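# Open the powered drawer fully with four arms

## Task

Make the motorised drawer slide out of its cabinet to its full extension, so it stays fully open by itself at the end; a result that only holds because a robot is still keeping it there does not count. The arm mounts, in metres in the scene frame, with heading in degrees measured counter-clockwise from +x: arm1 at x=-0.61 y=+0.37 z=+0.80 facing -99; arm2 at x=-0.25 y=-0.35 z=+0.79 facing +83; arm3 at x=+0.16 y=+0.35 z=+0.74 facing -90; arm4 at x=+0.69 y=-0.36 z=+0.82 facing +79.

## Robot and tools

SETUP. Four identical i2rt Big YAM arms, named arm1, arm2, arm3 and arm4, each with six revolute joints, a two-finger gripper and a wrist camera. Two fixed room cameras, cam_high and cam_low, also watch the scene. All positions share one scene frame: origin on the floor, +z up. Each arm's foot position and heading are given in the task; joint1 at 0 makes that arm unfold toward its facing direction. The hand can reach roughly 1.0 m from the joint1 axis. The point called hand is midway between the fingertips; its z axis runs along the fingers and the fingers close along its y axis. With joints 1 and 6 at 0 and a level, forward-pointing hand, the wrist camera rides on top of the hand looking toward the fingertips.

JOINTS. Every command is an absolute joint target, not an offset. Units are radians, gripper in metres. Ranges, with the tolerance counted as arrived: joint1_rad -2.879 to 2.879 (±0.045), rotation about the foot, positive counter-clockwise seen from above. joint2_rad 0 to 3.141 (±0.14), shoulder; 0 has the upper arm roughly level pointing backward, increasing lifts it up and then forward. joint3_rad 0 to 3.019 (±0.09), elbow; 0 is fully folded, increasing opens it. joint4_rad -1.692 to 1.57 (±0.055), hand pitch, positive tips the fingers up. joint5_rad -1.57 to 1.57 (±0.03), sideways hand swing, positive toward the arm's right. joint6_rad -2.094 to 2.094 (±0.035), hand roll, positive clockwise viewed from behind the hand. gripper_m 0 to 0.093 (±0.003), fingertip gap; each pad pushes with about 50 to 62 N at most. Joints move at different speeds, so the hand may sweep a wide arc between postures.

TOOLS. execute_actions(actions, cameras): actions is a list holding zero or one action. An action is an object keyed by arm name; under each name goes "joints", a map from joint name (joint1_rad ... joint6_rad, gripper_m) to its absolute target. Several arms may be commanded in one action; they start together and may finish at different moments. Omitted joints or arms keep pushing toward whatever target they had. An empty list just reports state and pictures. cameras is an optional list of names (the six above, or "all"); omitted or null means all, [] means none; a bad name or out-of-range value rejects the whole call and nothing moves. Example action: {"arm1": {"joints": {"gripper_m": 0.05}}, "arm2": {"joints": {"joint1_rad": 0.3}}}.
wait(seconds): 0 to 10 s, commands nothing, returns the same report.
zoom_image(camera, region): enlarges a part of that camera's newest full image; region is [x0, y0, x1, y1] in pixels from the top-left, no bigger than 504 by 504.
read_manual(section): only "licences", returns licence text; no motion.
finished_scene(scene): ends the current scene, given its number, once the robots have held the last command; irreversible, and the reply tells whether the goal was met. Replying without any tool call ends everything.

READING RESULTS. Each result lists every arm's state (joint_positions, joint torques), a "pictures" line naming the cameras in image order, and joint_status per commanded joint. Meanings: off_target = stopped short and may still be pushing; contact_stop or time_out = the joint gave up its target and holds in place, though a timed-out joint may keep a target up to 0.375, 0.375, 0.113, 0.225, 0.075, 0.3 rad (joints 1 to 6) from where it stands and continue pushing, moving on its own if freed; on_its_own lists such uncommanded behaviour, and its "held at" is the target held, not the actual angle. "joint command not followed", often with a "cause:" line, means a self- and inter-arm collision check refused that arm's joint targets (the gripper part still runs); those joints read not_followed and the arm may retry them on later actions until given acceptable targets. Calls with no action never show this line. Torque readings include friction, per-arm offset and scale, and noise, so they are only a rough load hint. Nothing reports arm-to-arm contact. If a result reports a stop, later movement and finish calls in that same reply are skipped.

CAUTIONS. The arms do not halt on contact; they keep pressing and can press hard. Squeezing two arms against each other fails the task and ends the run; a hard collision may too. The clearance check ignores fingers, gripper housings and wrist cameras and can react late. To relieve a stuck joint, command its currently reported position; a target very near the current angle may not move it at all. Sustained pushing or holding heats motors: a MOTOR HOT warning appears at 85 °C, and at 100 °C an OVER-TEMPERATURE FAULT drops that whole arm, with affected keys marked limit_stop_at_motor_heat (resend those targets afterwards). A joint carrying a load sags once it stops. Avoid dropping or knocking things over, slamming, and hard pushes. Before finishing, back the arms off so the drawer stays fully extended without any robot holding it, and check it in the camera images.

Each tool is called as name(argument=value, ...), one argument or row to a line, values as JSON.

## Session

execute_actions(
  actions=[],
)

Scene clock: 0.00 s.
Joint torques (N m, as the arm reports them, + toward a larger angle): no reading
Motor temperatures (°C, as the motors report them): arm1=[29 29 28 29 28 27] | arm2=[29 30 28 29 29 26] | arm3=[27 30 29 26 30 29] | arm4=[27 29 29 27 27 27]
arm1.joint_positions: joint1_rad=-0.006 joint2_rad=+0.390 joint3_rad=+1.597 joint4_rad=-1.586 joint5_rad=+0.026 joint6_rad=+0.450 gripper_m=+0.094
arm1.joint_status: not commanded
arm1.hand: x=-0.6195 y=+0.3022 z=+1.3979 quat_wxyz=(-0.439, -0.739, -0.379, +0.342) (m; scene frame)
arm2.joint_positions: joint1_rad=-0.440 joint2_rad=+0.453 joint3_rad=+1.421 joint4_rad=-1.528 joint5_rad=+0.190 joint6_rad=+0.000 gripper_m=+0.095
arm2.joint_status: not commanded
arm2.hand: x=-0.1482 y=-0.2568 z=+1.3355 quat_wxyz=(-0.461, +0.376, -0.787, -0.165) (m; scene frame)
arm3.joint_positions: joint1_rad=+0.698 joint2_rad=+0.292 joint3_rad=+1.509 joint4_rad=-1.547 joint5_rad=-0.031 joint6_rad=-0.446 gripper_m=+0.094
arm3.joint_status: not commanded
arm3.hand: x=+0.1910 y=+0.3218 z=+1.3180 quat_wxyz=(-0.466, -0.166, -0.797, +0.346) (m; scene frame)
arm4.joint_positions: joint1_rad=+0.099 joint2_rad=+0.301 joint3_rad=+1.371 joint4_rad=-1.334 joint5_rad=-0.089 joint6_rad=+0.230 gripper_m=+0.094
arm4.joint_status: not commanded
arm4.hand: x=+0.6891 y=-0.2609 z=+1.3952 quat_wxyz=(-0.374, +0.481, -0.630, -0.482) (m; scene frame)
pictures: arm1_cam_wrist, arm2_cam_wrist, arm3_cam_wrist, arm4_cam_wrist, cam_high, cam_low
Images, in order (width x height): arm1_cam_wrist 504x504, arm2_cam_wrist 504x504, arm3_cam_wrist 504x504, arm4_cam_wrist 504x504, cam_high 504x504, cam_low 504x504.

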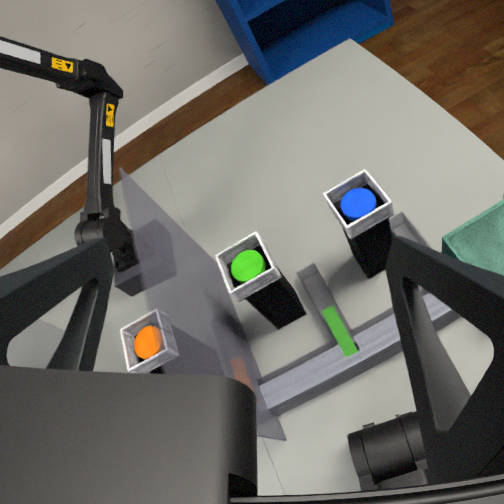

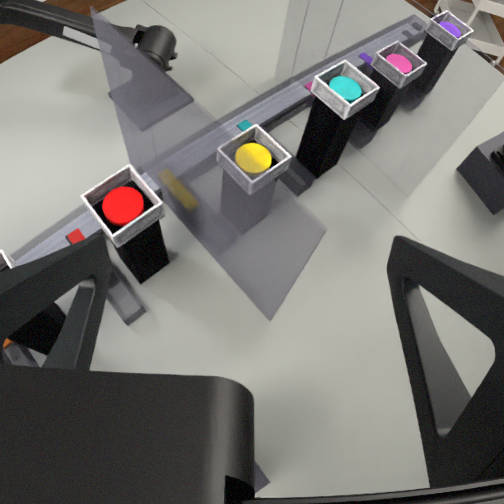

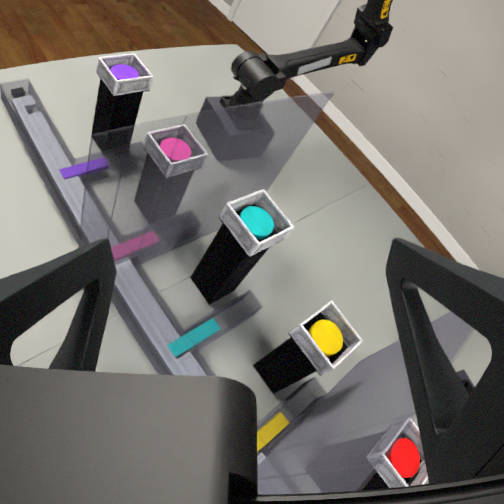

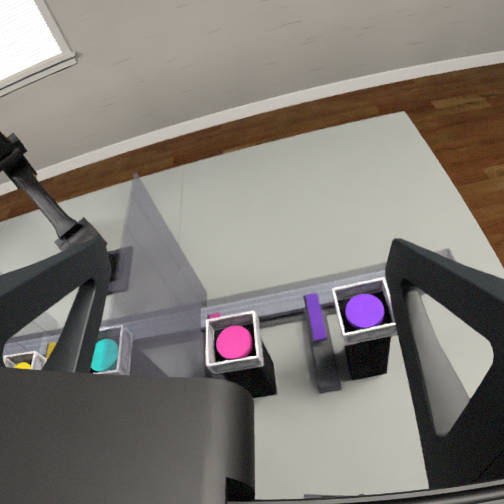

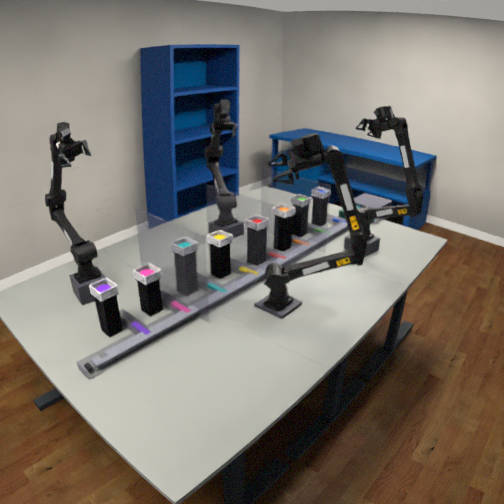

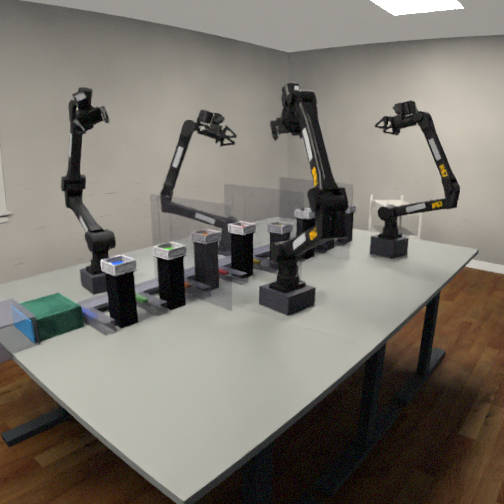

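zoom_image(
  camera="cam_high",
  region=[60,170,400,400],
)

zoom_image(
  camera="cam_low",
  region=[0,200,250,380],
)

execute_actions(
  actions=[
    {"arm1":{"joints":{"joint1_rad":-0.15,"joint2_rad":1.3,"joint3_rad":1.3,"joint4_rad":-1.5,"joint5_rad":0,"joint6_rad":0,"gripper_m":0}},"arm2":{"joints":{"joint1_rad":0.0,"joint2_rad":1.1,"joint3_rad":1.15,"joint4_rad":-1.6,"joint5_rad":0,"joint6_rad":0,"gripper_m":0}},"arm3":{"joints":{"joint1_rad":0.2,"joint2_rad":1.3,"joint3_rad":1.4,"joint4_rad":-1.6,"joint5_rad":0,"joint6_rad":0,"gripper_m":0}},"arm4":{"joints":{"joint1_rad":0,"joint2_rad":1.1,"joint3_rad":1.1,"joint4_rad":-1.55,"joint5_rad":0,"joint6_rad":0,"gripper_m":0}}},
  ],
)

Region (60, 170, 400, 400) of cam_high's 504x504 image, scaled by 1.482, with more detail than that image has; it fills the top 341 rows of this view, and the rest is white.

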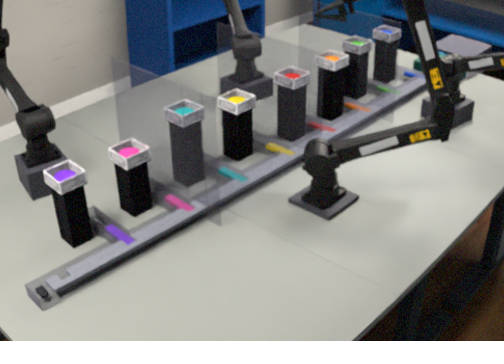

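Region (0, 200, 250, 380) of cam_low's 504x504 image, scaled by 2.016, with more detail than that image has; it fills the top 363 rows of this view, and the rest is white.

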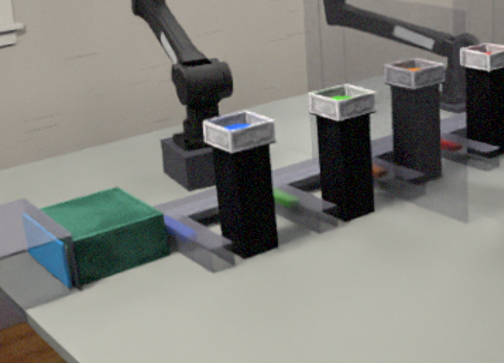

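Scene clock: 14.57 s.
Joint torques (N m, as the arm reports them, + toward a larger angle): arm1=[  1.22 -12.01   9.48   0.93   0.    -0.04] | arm2=[-1.53 -5.3   8.46  0.25 -0.07  0.15] | arm3=[  0.32 -11.98   9.11  -0.07   0.17  -0.07] | arm4=[ 0.5  -7.08  8.1   0.26  0.11 -0.06]
Motor temperatures (°C, as the motors report them): arm1=[29 30 30 29 28 27] | arm2=[29 30 31 29 29 26] | arm3=[27 31 31 27 30 29] | arm4=[27 30 32 27 27 27]
arm1.joint_positions: joint1_rad=-0.144 joint2_rad=+1.300 joint3_rad=+1.294 joint4_rad=-1.508 joint5_rad=+0.002 joint6_rad=+0.014 gripper_m=+0.000
arm1.joint_status: all done
arm1.hand: x=-0.7184 y=+0.0014 z=+1.0577 quat_wxyz=(-0.011, -0.808, -0.589, +0.021) (m; scene frame)
arm2.joint_positions: joint1_rad=+0.000 joint2_rad=+1.101 joint3_rad=+1.145 joint4_rad=-1.592 joint5_rad=+0.002 joint6_rad=+0.000 gripper_m=+0.001
arm2.joint_status: all done
arm2.hand: x=-0.2118 y=-0.0533 z=+1.0652 quat_wxyz=(-0.009, +0.661, -0.750, -0.013) (m; scene frame)
arm3.joint_positions: joint1_rad=+0.205 joint2_rad=+1.303 joint3_rad=+1.394 joint4_rad=-1.584 joint5_rad=-0.003 joint6_rad=-0.012 gripper_m=+0.000
arm3.joint_status: all done
arm3.hand: x=+0.2365 y=-0.0255 z=+1.0373 quat_wxyz=(-0.030, -0.628, -0.777, +0.022) (m; scene frame)
arm4.joint_positions: joint1_rad=+0.009 joint2_rad=+1.098 joint3_rad=+1.105 joint4_rad=-1.540 joint5_rad=-0.003 joint6_rad=+0.014 gripper_m=+0.001
arm4.joint_status: all done
arm4.hand: x=+0.7488 y=-0.0650 z=+1.0728 quat_wxyz=(-0.013, +0.631, -0.775, -0.017) (m; scene frame)
pictures: arm1_cam_wrist, arm2_cam_wrist, arm3_cam_wrist, arm4_cam_wrist, cam_high, cam_low
Images, in order (width x height): arm1_cam_wrist 504x504, arm2_cam_wrist 504x504, arm3_cam_wrist 504x504, arm4_cam_wrist 504x504, cam_high 504x504, cam_low 504x504.

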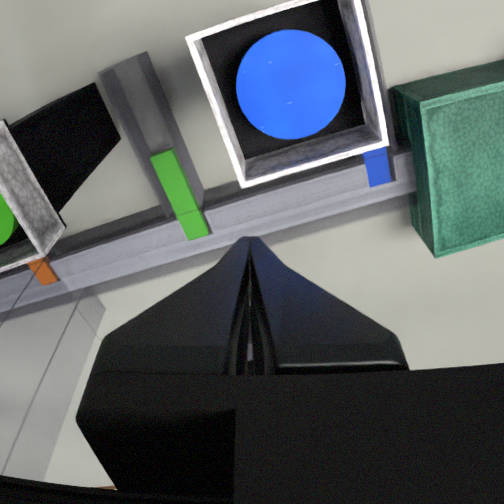

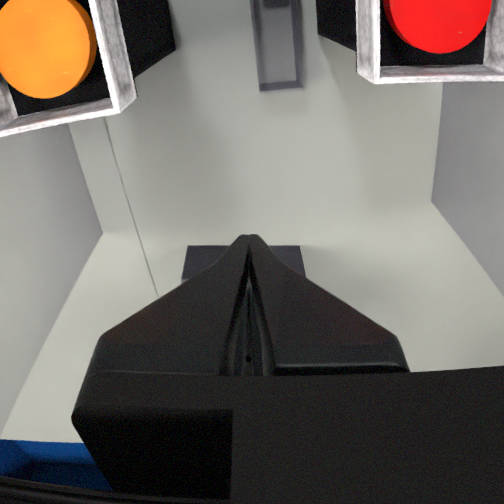

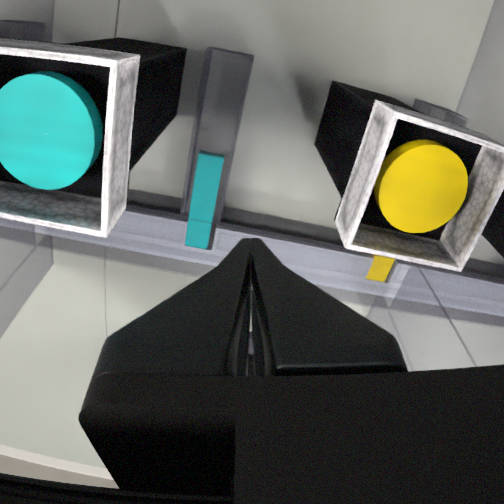

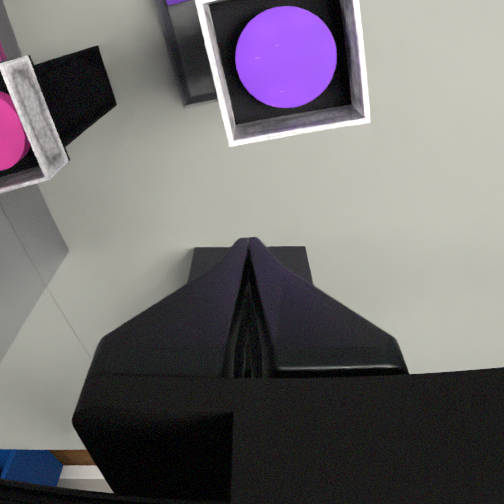

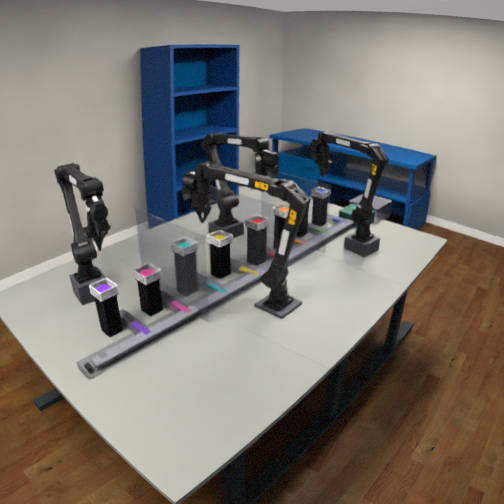

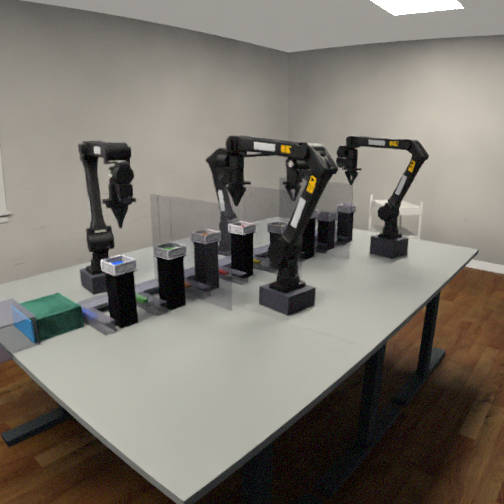

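zoom_image(
  camera="arm1_cam_wrist",
  region=[0,120,430,320],
)

zoom_image(
  camera="arm3_cam_wrist",
  region=[100,140,504,340],
)

zoom_image(
  camera="cam_high",
  region=[70,270,240,385],
)

zoom_image(
  camera="cam_high",
  region=[220,190,390,300],
)

Region (0, 120, 430, 320) of arm1_cam_wrist's 504x504 image, scaled by 1.172, with more detail than that image has; it fills the top 234 rows of this view, and the rest is white.

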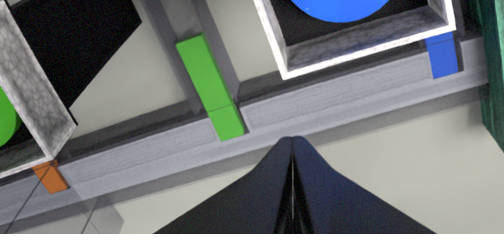

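Region (100, 140, 504, 340) of arm3_cam_wrist's 504x504 image, scaled by 1.248, with more detail than that image has; it fills the top 250 rows of this view, and the rest is white.

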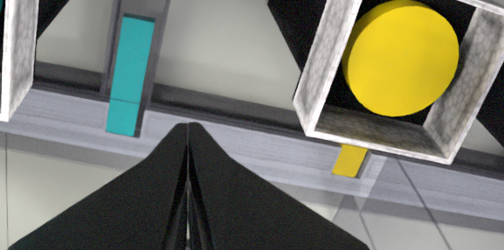

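Region (70, 270, 240, 385) of cam_high's 504x504 image, scaled by 2.965, with more detail than that image has; it fills the top 341 rows of this view, and the rest is white.

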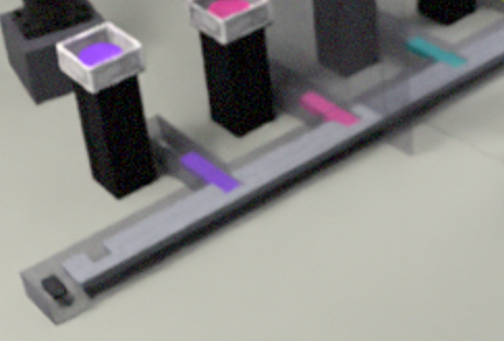

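Region (220, 190, 390, 300) of cam_high's 504x504 image, scaled by 2.965, with more detail than that image has; it fills the top 326 rows of this view, and the rest is white.

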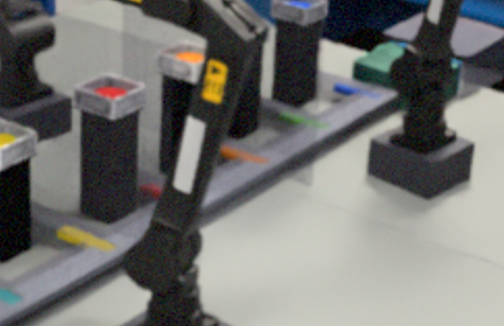

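execute_actions(
  actions=[
    {"arm1":{"joints":{"joint1_rad":-0.19,"joint2_rad":1.39,"joint3_rad":1.22,"joint4_rad":-1.34}},"arm2":{"joints":{"joint1_rad":0.317,"joint2_rad":1.2,"joint3_rad":1.08,"joint4_rad":-1.43}},"arm3":{"joints":{"joint1_rad":-0.097,"joint2_rad":1.25,"joint3_rad":1.25,"joint4_rad":-1.5}},"arm4":{"joints":{"joint1_rad":-0.065,"joint2_rad":1.23,"joint3_rad":0.99,"joint4_rad":-1.31}}},
  ],
)

Scene clock: 38.13 s.
Joint torques (N m, as the arm reports them, + toward a larger angle): arm1=[  0.87 -13.18   8.81   1.12   0.    -0.05] | arm2=[-1.97 -7.84  7.75  0.93 -0.03  0.14] | arm3=[ 1.16 -9.84  8.42  1.44  0.1  -0.06] | arm4=[ 0.48 -9.44  8.07  1.15  0.07 -0.06]
Motor temperatures (°C, as the motors report them): arm1=[29 31 34 29 28 27] | arm2=[29 30 34 29 29 26] | arm3=[27 32 36 26 30 30] | arm4=[27 30 35 27 27 27]
arm1.joint_positions: joint1_rad=-0.186 joint2_rad=+1.403 joint3_rad=+1.219 joint4_rad=-1.355 joint5_rad=+0.001 joint6_rad=+0.014 gripper_m=+0.000
arm1.joint_status: all done
arm1.hand: x=-0.7426 y=-0.0185 z=+0.9913 quat_wxyz=(-0.004, -0.820, -0.572, +0.012) (m; scene frame)
arm2.joint_positions: joint1_rad=+0.322 joint2_rad=+1.212 joint3_rad=+1.084 joint4_rad=-1.438 joint5_rad=+0.001 joint6_rad=+0.000 gripper_m=+0.001
arm2.joint_status: all done
arm2.hand: x=-0.3146 y=-0.0223 z=+1.0109 quat_wxyz=(-0.003, +0.773, -0.635, -0.008) (m; scene frame)
arm3.joint_positions: joint1_rad=-0.103 joint2_rad=+1.244 joint3_rad=+1.250 joint4_rad=-1.517 joint5_rad=-0.001 joint6_rad=-0.010 gripper_m=+0.000
arm3.joint_status: all done
arm3.hand: x=+0.1204 y=-0.0061 z=+1.0021 quat_wxyz=(-0.020, -0.741, -0.671, +0.021) (m; scene frame)
arm4.joint_positions: joint1_rad=-0.058 joint2_rad=+1.232 joint3_rad=+0.993 joint4_rad=-1.321 joint5_rad=-0.002 joint6_rad=+0.013 gripper_m=+0.001
arm4.joint_status: all done
arm4.hand: x=+0.7764 y=-0.0377 z=+0.9913 quat_wxyz=(-0.003, +0.606, -0.796, -0.008) (m; scene frame)
pictures: arm1_cam_wrist, arm2_cam_wrist, arm3_cam_wrist, arm4_cam_wrist, cam_high, cam_low
Images, in order (width x height): arm1_cam_wrist 504x504, arm2_cam_wrist 504x504, arm3_cam_wrist 504x504, arm4_cam_wrist 504x504, cam_high 504x504, cam_low 504x504.

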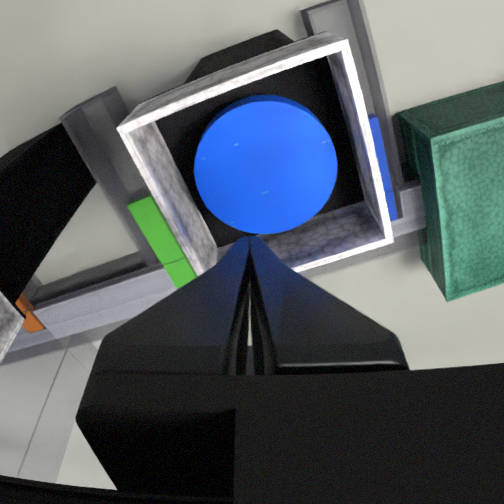

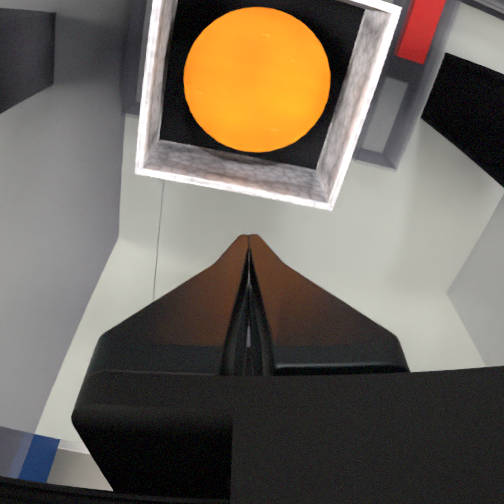

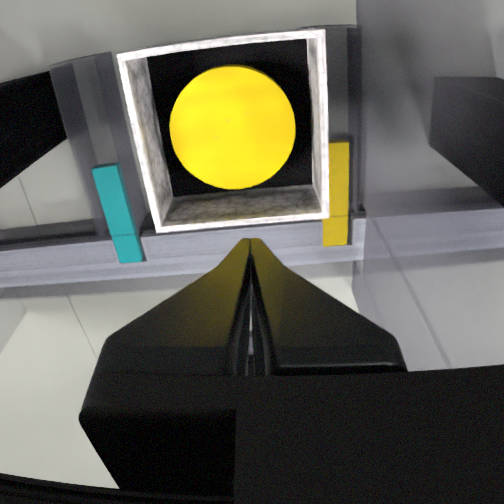

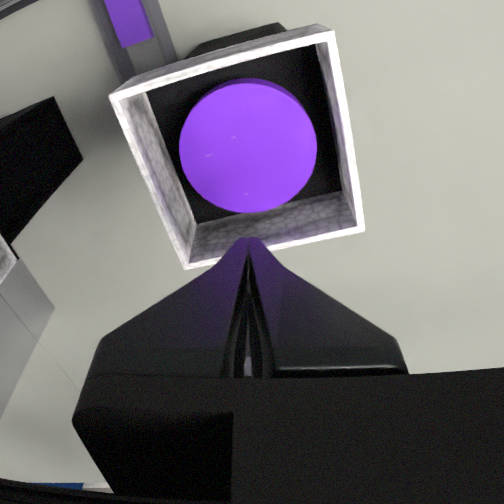

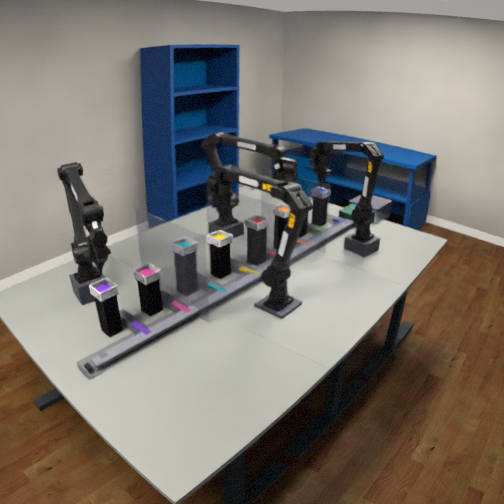

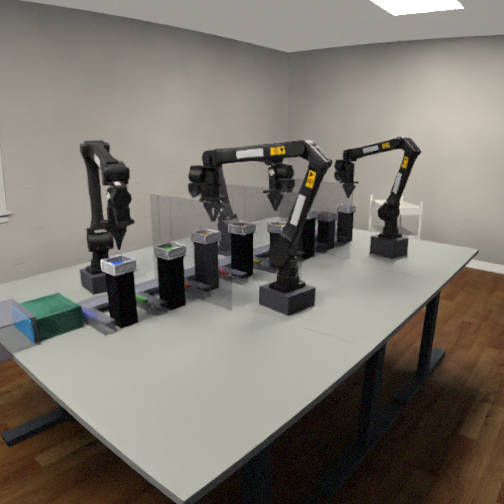

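execute_actions(
  actions=[
    {"arm1":{"joints":{"joint2_rad":1.42,"joint3_rad":1.12,"joint4_rad":-1.22}},"arm2":{"joints":{"joint2_rad":1.32,"joint3_rad":1.05,"joint4_rad":-1.28}},"arm3":{"joints":{"joint1_rad":-0.065,"joint2_rad":1.29,"joint3_rad":1.13,"joint4_rad":-1.35}},"arm4":{"joints":{"joint2_rad":1.28,"joint3_rad":0.9,"joint4_rad":-1.17}}},
  ],
)

Scene clock: 44.00 s.
Joint torques (N m, as the arm reports them, + toward a larger angle): arm1=[  1.41 -12.33   8.41   1.01  -0.01  -0.07] | arm2=[-1.99 -9.12  7.63  0.95 -0.03  0.14] | arm3=[  0.71 -11.47   8.61   1.29   0.11  -0.04] | arm4=[ 0.49 -9.68  7.53  1.21  0.06 -0.05]
Motor temperatures (°C, as the motors report them): arm1=[29 31 34 29 28 28] | arm2=[29 31 34 29 29 26] | arm3=[27 32 37 26 30 30] | arm4=[27 30 36 27 27 27]
arm1.joint_positions: joint1_rad=-0.186 joint2_rad=+1.418 joint3_rad=+1.122 joint4_rad=-1.235 joint5_rad=+0.001 joint6_rad=+0.014 gripper_m=+0.000
arm1.joint_status: all done
arm1.hand: x=-0.7418 y=-0.0154 z=+0.9494 quat_wxyz=(-0.006, -0.820, -0.572, +0.014) (m; scene frame)
arm2.joint_positions: joint1_rad=+0.322 joint2_rad=+1.327 joint3_rad=+1.055 joint4_rad=-1.289 joint5_rad=+0.001 joint6_rad=+0.000 gripper_m=+0.001
arm2.joint_status: all done
arm2.hand: x=-0.3217 y=+0.0118 z=+0.9625 quat_wxyz=(-0.005, +0.773, -0.635, -0.010) (m; scene frame)
arm3.joint_positions: joint1_rad=-0.070 joint2_rad=+1.291 joint3_rad=+1.126 joint4_rad=-1.367 joint5_rad=-0.001 joint6_rad=-0.010 gripper_m=+0.000
arm3.joint_status: all done
arm3.hand: x=+0.1318 y=-0.0145 z=+0.9390 quat_wxyz=(-0.013, -0.729, -0.684, +0.013) (m; scene frame)
arm4.joint_positions: joint1_rad=-0.058 joint2_rad=+1.280 joint3_rad=+0.905 joint4_rad=-1.181 joint5_rad=-0.002 joint6_rad=+0.013 gripper_m=+0.001
arm4.joint_status: all done
arm4.hand: x=+0.7771 y=-0.0338 z=+0.9444 quat_wxyz=(-0.005, +0.606, -0.796, -0.009) (m; scene frame)
pictures: arm1_cam_wrist, arm2_cam_wrist, arm3_cam_wrist, arm4_cam_wrist, cam_high, cam_low
Images, in order (width x height): arm1_cam_wrist 504x504, arm2_cam_wrist 504x504, arm3_cam_wrist 504x504, arm4_cam_wrist 504x504, cam_high 504x504, cam_low 504x504.

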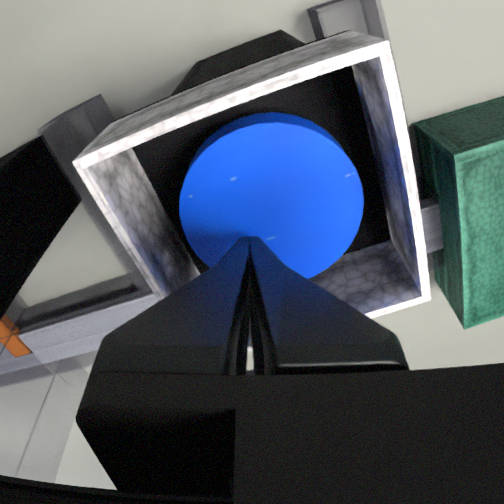

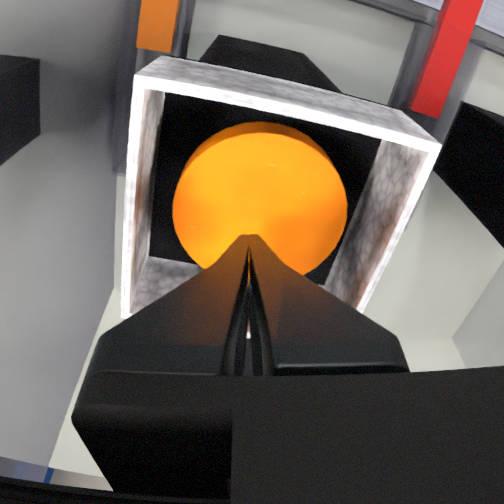

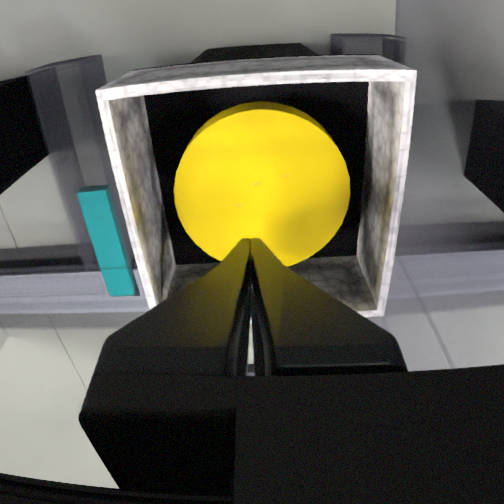

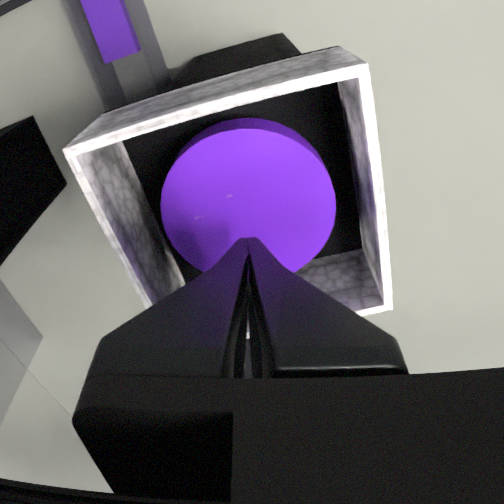

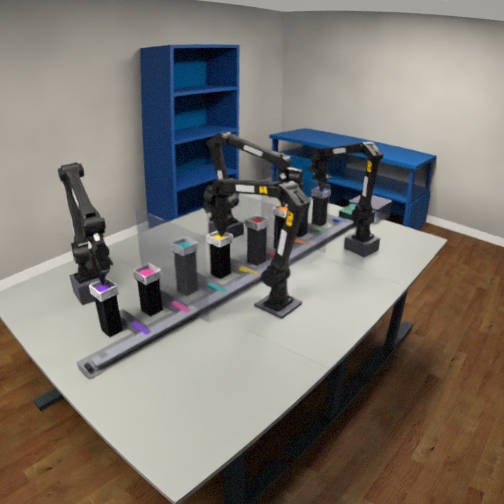

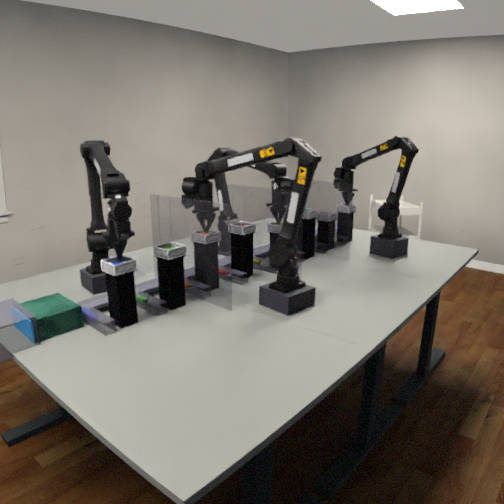

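About 3.5 cm further down.

execute_actions(
  actions=[
    {"arm1":{"joints":{"joint2_rad":1.45,"joint3_rad":1.055,"joint4_rad":-1.125}},"arm2":{"joints":{"joint2_rad":1.34,"joint3_rad":0.965,"joint4_rad":-1.175}},"arm3":{"joints":{"joint2_rad":1.325,"joint3_rad":1.065,"joint4_rad":-1.25}},"arm4":{"joints":{"joint2_rad":1.325,"joint3_rad":0.83,"joint4_rad":-1.055}}},
  ],
)

Scene clock: 49.27 s.
Joint torques (N m, as the arm reports them, + toward a larger angle): arm1=[ 0.45 -9.75  6.19  1.62 -0.01 -0.06] | arm2=[-1.97 -6.89  5.75  1.51 -0.03  0.15] | arm3=[ 0.72 -9.23  7.31  1.82  0.11 -0.09] | arm4=[ 0.46 -7.32  5.65  1.87  0.06 -0.06]
Motor temperatures (°C, as the motors report them): arm1=[29 31 34 29 28 28] | arm2=[29 31 34 29 29 26] | arm3=[27 32 37 26 30 30] | arm4=[27 30 36 27 27 27]
arm1.joint_positions: joint1_rad=-0.186 joint2_rad=+1.419 joint3_rad=+1.085 joint4_rad=-1.153 joint5_rad=+0.001 joint6_rad=+0.014 gripper_m=+0.000
arm1.joint_status: all done
arm1.hand: x=-0.7441 y=-0.0217 z=+0.9360 quat_wxyz=(-0.018, -0.819, -0.572, +0.032) (m; scene frame)
arm2.joint_positions: joint1_rad=+0.322 joint2_rad=+1.323 joint3_rad=+0.993 joint4_rad=-1.195 joint5_rad=+0.001 joint6_rad=+0.000 gripper_m=+0.001
arm2.joint_status: all done
arm2.hand: x=-0.3220 y=+0.0129 z=+0.9420 quat_wxyz=(-0.016, +0.772, -0.634, -0.024) (m; scene frame)
arm3.joint_positions: joint1_rad=-0.070 joint2_rad=+1.298 joint3_rad=+1.080 joint4_rad=-1.276 joint5_rad=-0.001 joint6_rad=-0.010 gripper_m=+0.000
arm3.joint_status: all done
arm3.hand: x=+0.1312 y=-0.0225 z=+0.9196 quat_wxyz=(-0.025, -0.729, -0.683, +0.026) (m; scene frame)
arm4.joint_positions: joint1_rad=-0.058 joint2_rad=+1.295 joint3_rad=+0.859 joint4_rad=-1.078 joint5_rad=-0.002 joint6_rad=+0.013 gripper_m=+0.001
arm4.joint_status: all done
arm4.hand: x=+0.7788 y=-0.0270 z=+0.9241 quat_wxyz=(-0.022, +0.605, -0.795, -0.022) (m; scene frame)
pictures: arm1_cam_wrist, arm2_cam_wrist, arm3_cam_wrist, arm4_cam_wrist, cam_high, cam_low
Images, in order (width x height): arm1_cam_wrist 504x504, arm2_cam_wrist 504x504, arm3_cam_wrist 504x504, arm4_cam_wrist 504x504, cam_high 504x504, cam_low 504x504.

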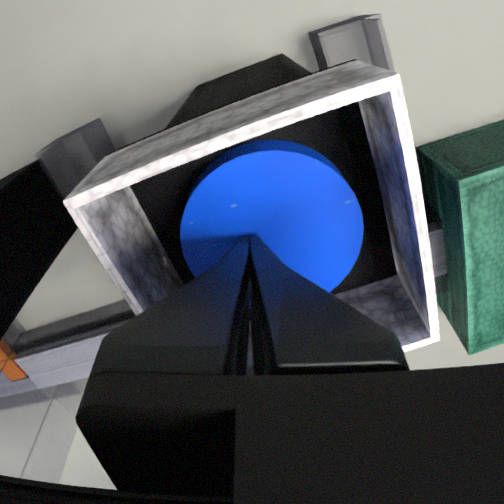

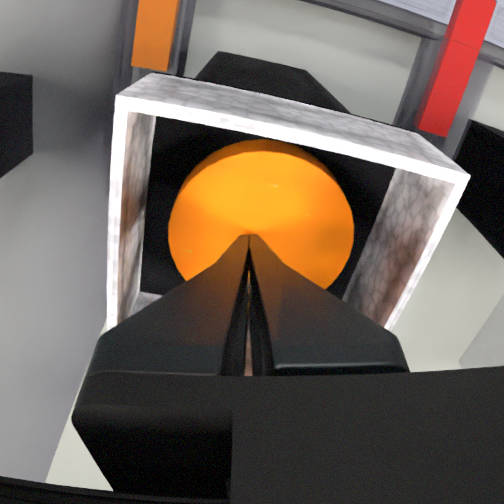

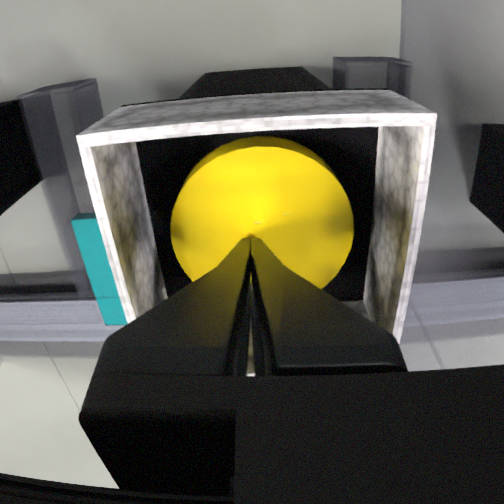

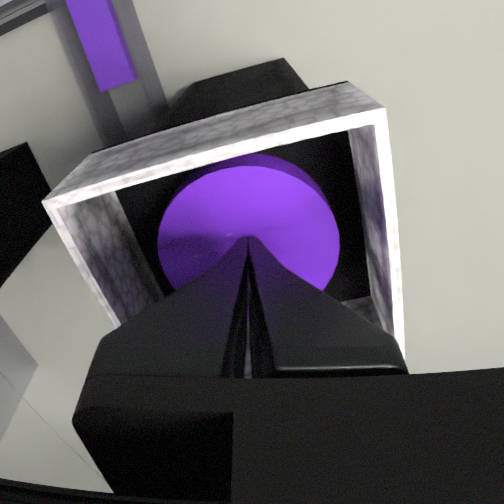

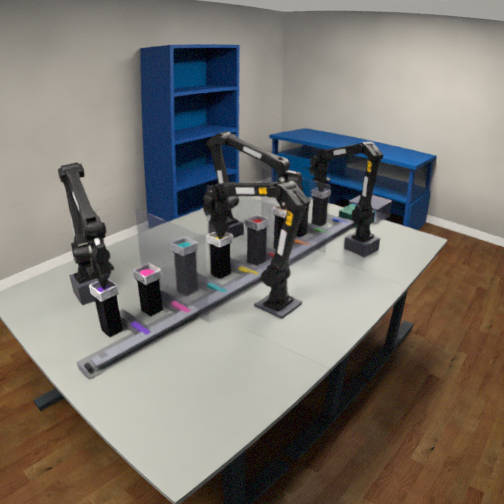

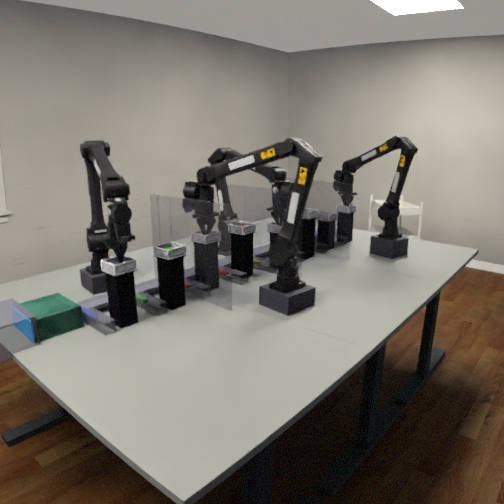

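execute_actions(
  actions=[],
  cameras=["cam_high","cam_low","arm2_cam_wrist"],
)

Scene clock: 51.97 s.
Joint torques (N m, as the arm reports them, + toward a larger angle): arm1=[ 0.77 -9.16  6.25  1.6   0.03 -0.07] | arm2=[-1.98 -6.85  5.76  1.52 -0.03  0.14] | arm3=[ 0.86 -9.    7.31  1.86  0.12 -0.06] | arm4=[ 0.5  -7.11  5.63  1.89  0.06 -0.07]
Motor temperatures (°C, as the motors report them): arm1=[29 31 34 29 28 28] | arm2=[29 31 33 29 29 26] | arm3=[27 32 37 27 30 30] | arm4=[27 30 35 27 27 27]
arm1.joint_positions: joint1_rad=-0.186 joint2_rad=+1.419 joint3_rad=+1.085 joint4_rad=-1.153 joint5_rad=+0.001 joint6_rad=+0.014 gripper_m=+0.000
arm1.joint_status: all done
arm1.hand: x=-0.7441 y=-0.0217 z=+0.9360 quat_wxyz=(-0.018, -0.819, -0.572, +0.032) (m; scene frame)
arm2.joint_positions: joint1_rad=+0.322 joint2_rad=+1.323 joint3_rad=+0.993 joint4_rad=-1.195 joint5_rad=+0.001 joint6_rad=+0.000 gripper_m=+0.001
arm2.joint_status: all done
arm2.hand: x=-0.3220 y=+0.0129 z=+0.9420 quat_wxyz=(-0.016, +0.772, -0.634, -0.024) (m; scene frame)
arm3.joint_positions: joint1_rad=-0.070 joint2_rad=+1.298 joint3_rad=+1.080 joint4_rad=-1.276 joint5_rad=-0.001 joint6_rad=-0.010 gripper_m=+0.000
arm3.joint_status: all done
arm3.hand: x=+0.1312 y=-0.0225 z=+0.9196 quat_wxyz=(-0.025, -0.729, -0.683, +0.026) (m; scene frame)
arm4.joint_positions: joint1_rad=-0.058 joint2_rad=+1.295 joint3_rad=+0.859 joint4_rad=-1.078 joint5_rad=-0.002 joint6_rad=+0.013 gripper_m=+0.001
arm4.joint_status: all done
arm4.hand: x=+0.7788 y=-0.0270 z=+0.9241 quat_wxyz=(-0.022, +0.605, -0.795, -0.022) (m; scene frame)
pictures: arm2_cam_wrist, cam_high, cam_low
Images, in order (width x height): arm2_cam_wrist 504x504, cam_high 504x504, cam_low 504x504.

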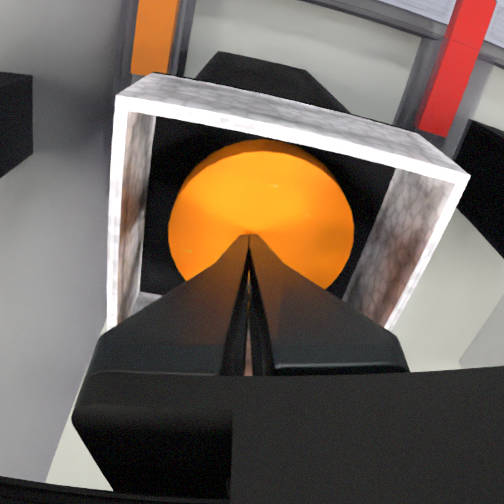

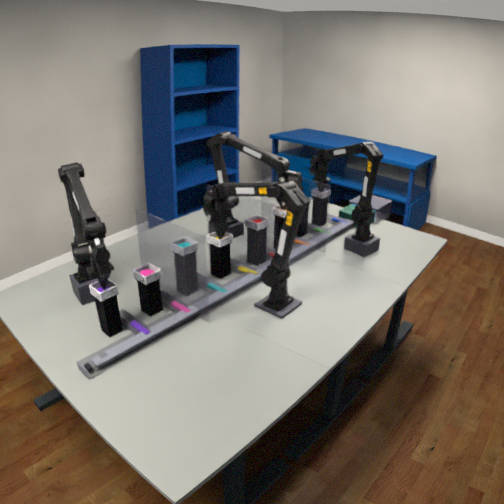

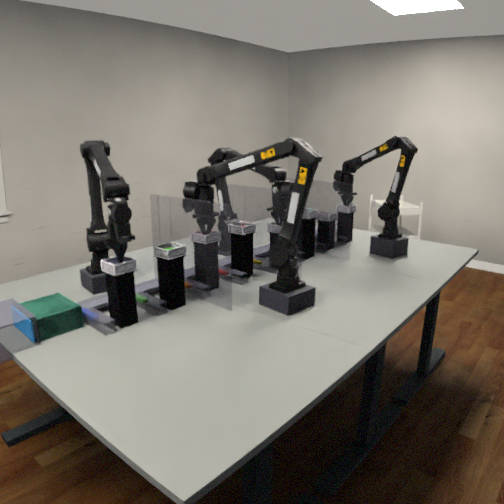

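Slight proportional retraction; press further.

execute_actions(
  actions=[
    {"arm1":{"joints":{"joint2_rad":1.52,"joint3_rad":0.98,"joint4_rad":-1.09}},"arm2":{"joints":{"joint2_rad":1.41,"joint3_rad":0.89,"joint4_rad":-1.13}},"arm3":{"joints":{"joint2_rad":1.39,"joint3_rad":0.98,"joint4_rad":-1.21}},"arm4":{"joints":{"joint2_rad":1.39,"joint3_rad":0.76,"joint4_rad":-1.02}}},
  ],
  cameras=[],
)

wait(
  seconds=1.5,
)

Scene clock: 56.37 s.
Joint torques (N m, as the arm reports them, + toward a larger angle): arm1=[ 1.38 -3.97  2.11  1.79 -0.02 -0.04] | arm2=[-2.01  0.31  1.85  2.41 -0.03  0.15] | arm3=[ 0.73 -3.05  2.28  1.98  0.11 -0.03] | arm4=[ 0.51 -0.73  1.67  2.58  0.06 -0.07]
Motor temperatures (°C, as the motors report them): arm1=[29 31 33 29 28 28] | arm2=[29 31 33 29 29 26] | arm3=[27 32 37 27 30 30] | arm4=[27 30 35 27 27 27]
arm1.joint_positions: joint1_rad=-0.186 joint2_rad=+1.409 joint3_rad=+1.065 joint4_rad=-1.124 joint5_rad=+0.001 joint6_rad=+0.014 gripper_m=+0.000
arm1.joint_status: all done
arm1.hand: x=-0.7439 y=-0.0213 z=+0.9334 quat_wxyz=(-0.024, -0.819, -0.572, +0.040) (m; scene frame)
arm2.joint_positions: joint1_rad=+0.322 joint2_rad=+1.311 joint3_rad=+0.974 joint4_rad=-1.168 joint5_rad=+0.001 joint6_rad=+0.000 gripper_m=+0.001
arm2.joint_status: all done
arm2.hand: x=-0.3219 y=+0.0122 z=+0.9391 quat_wxyz=(-0.022, +0.772, -0.634, -0.032) (m; scene frame)
arm3.joint_positions: joint1_rad=-0.070 joint2_rad=+1.290 joint3_rad=+1.062 joint4_rad=-1.240 joint5_rad=-0.001 joint6_rad=-0.010 gripper_m=+0.000
arm3.joint_status: all done
arm3.hand: x=+0.1310 y=-0.0249 z=+0.9161 quat_wxyz=(-0.034, -0.729, -0.683, +0.036) (m; scene frame)
arm4.joint_positions: joint1_rad=-0.058 joint2_rad=+1.285 joint3_rad=+0.843 joint4_rad=-1.057 joint5_rad=-0.002 joint6_rad=+0.013 gripper_m=+0.001
arm4.joint_status: all done
arm4.hand: x=+0.7784 y=-0.0283 z=+0.9216 quat_wxyz=(-0.027, +0.605, -0.795, -0.026) (m; scene frame)
pictures: none
No camera images: the call's "cameras" was empty. Leave "cameras" out to get every camera's image.

Scene clock: 57.87 s.
Joint torques (N m, as the arm reports them, + toward a larger angle): arm1=[ 1.03 -3.56  1.92  1.93  0.05 -0.08] | arm2=[-1.95  0.21  1.85  2.42 -0.03  0.14] | arm3=[ 0.87 -3.23  2.26  2.14  0.1  -0.05] | arm4=[ 0.42 -0.81  1.66  2.57  0.06 -0.06]
Motor temperatures (°C, as the motors report them): arm1=[29 31 33 29 28 28] | arm2=[29 31 33 29 29 26] | arm3=[27 32 36 27 30 30] | arm4=[27 30 34 27 27 27]
arm1.joint_positions: joint1_rad=-0.186 joint2_rad=+1.409 joint3_rad=+1.065 joint4_rad=-1.124 joint5_rad=+0.001 joint6_rad=+0.014 gripper_m=+0.000
arm1.joint_status: all done
arm1.hand: x=-0.7439 y=-0.0213 z=+0.9334 quat_wxyz=(-0.024, -0.819, -0.572, +0.040) (m; scene frame)
arm2.joint_positions: joint1_rad=+0.322 joint2_rad=+1.311 joint3_rad=+0.974 joint4_rad=-1.168 joint5_rad=+0.001 joint6_rad=+0.000 gripper_m=+0.001
arm2.joint_status: all done
arm2.hand: x=-0.3219 y=+0.0122 z=+0.9391 quat_wxyz=(-0.022, +0.772, -0.634, -0.032) (m; scene frame)
arm3.joint_positions: joint1_rad=-0.070 joint2_rad=+1.290 joint3_rad=+1.062 joint4_rad=-1.240 joint5_rad=-0.001 joint6_rad=-0.010 gripper_m=+0.000
arm3.joint_status: all done
arm3.hand: x=+0.1310 y=-0.0249 z=+0.9161 quat_wxyz=(-0.034, -0.729, -0.683, +0.036) (m; scene frame)
arm4.joint_positions: joint1_rad=-0.058 joint2_rad=+1.285 joint3_rad=+0.843 joint4_rad=-1.057 joint5_rad=-0.002 joint6_rad=+0.013 gripper_m=+0.001
arm4.joint_status: all done
arm4.hand: x=+0.7784 y=-0.0283 z=+0.9216 quat_wxyz=(-0.027, +0.605, -0.795, -0.026) (m; scene frame)
wait: 1.50 s; at rest by 0.27 s
pictures: arm1_cam_wrist, arm2_cam_wrist, arm3_cam_wrist, arm4_cam_wrist, cam_high, cam_low
Images, in order (width x height): arm1_cam_wrist 504x504, arm2_cam_wrist 504x504, arm3_cam_wrist 504x504, arm4_cam_wrist 504x504, cam_high 504x504, cam_low 504x504.

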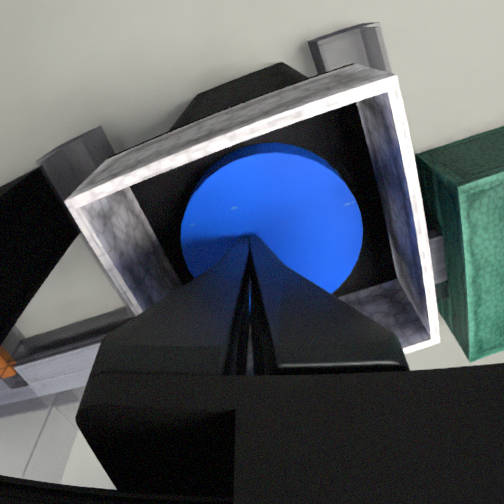

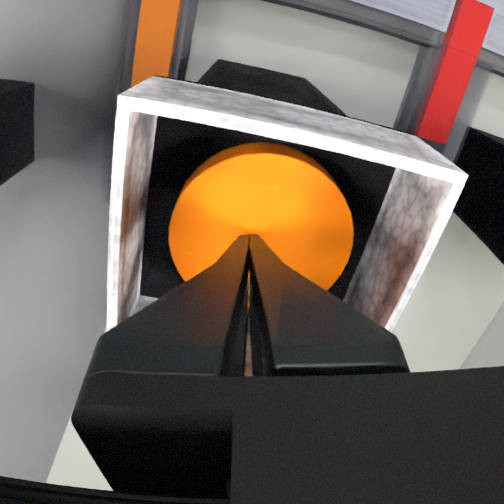

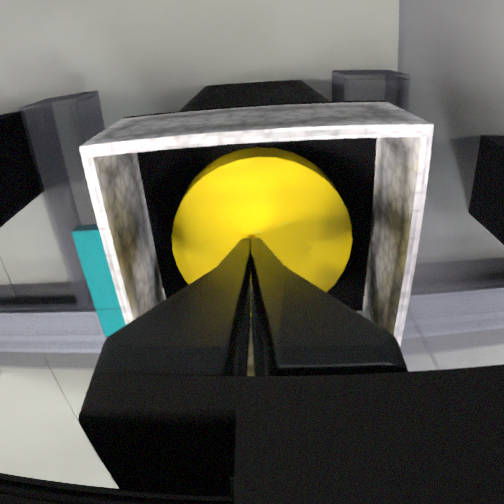

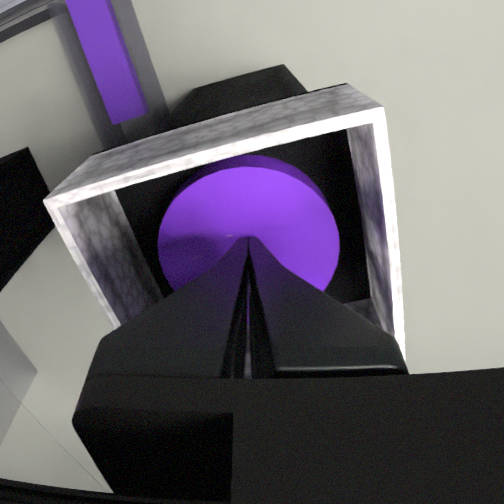

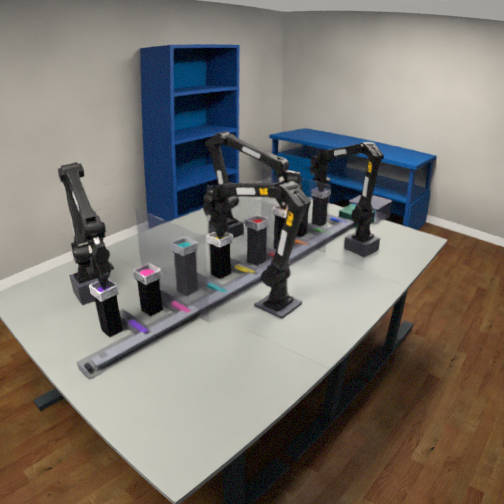

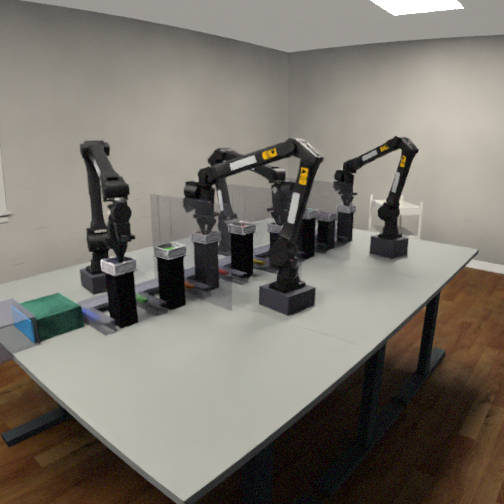

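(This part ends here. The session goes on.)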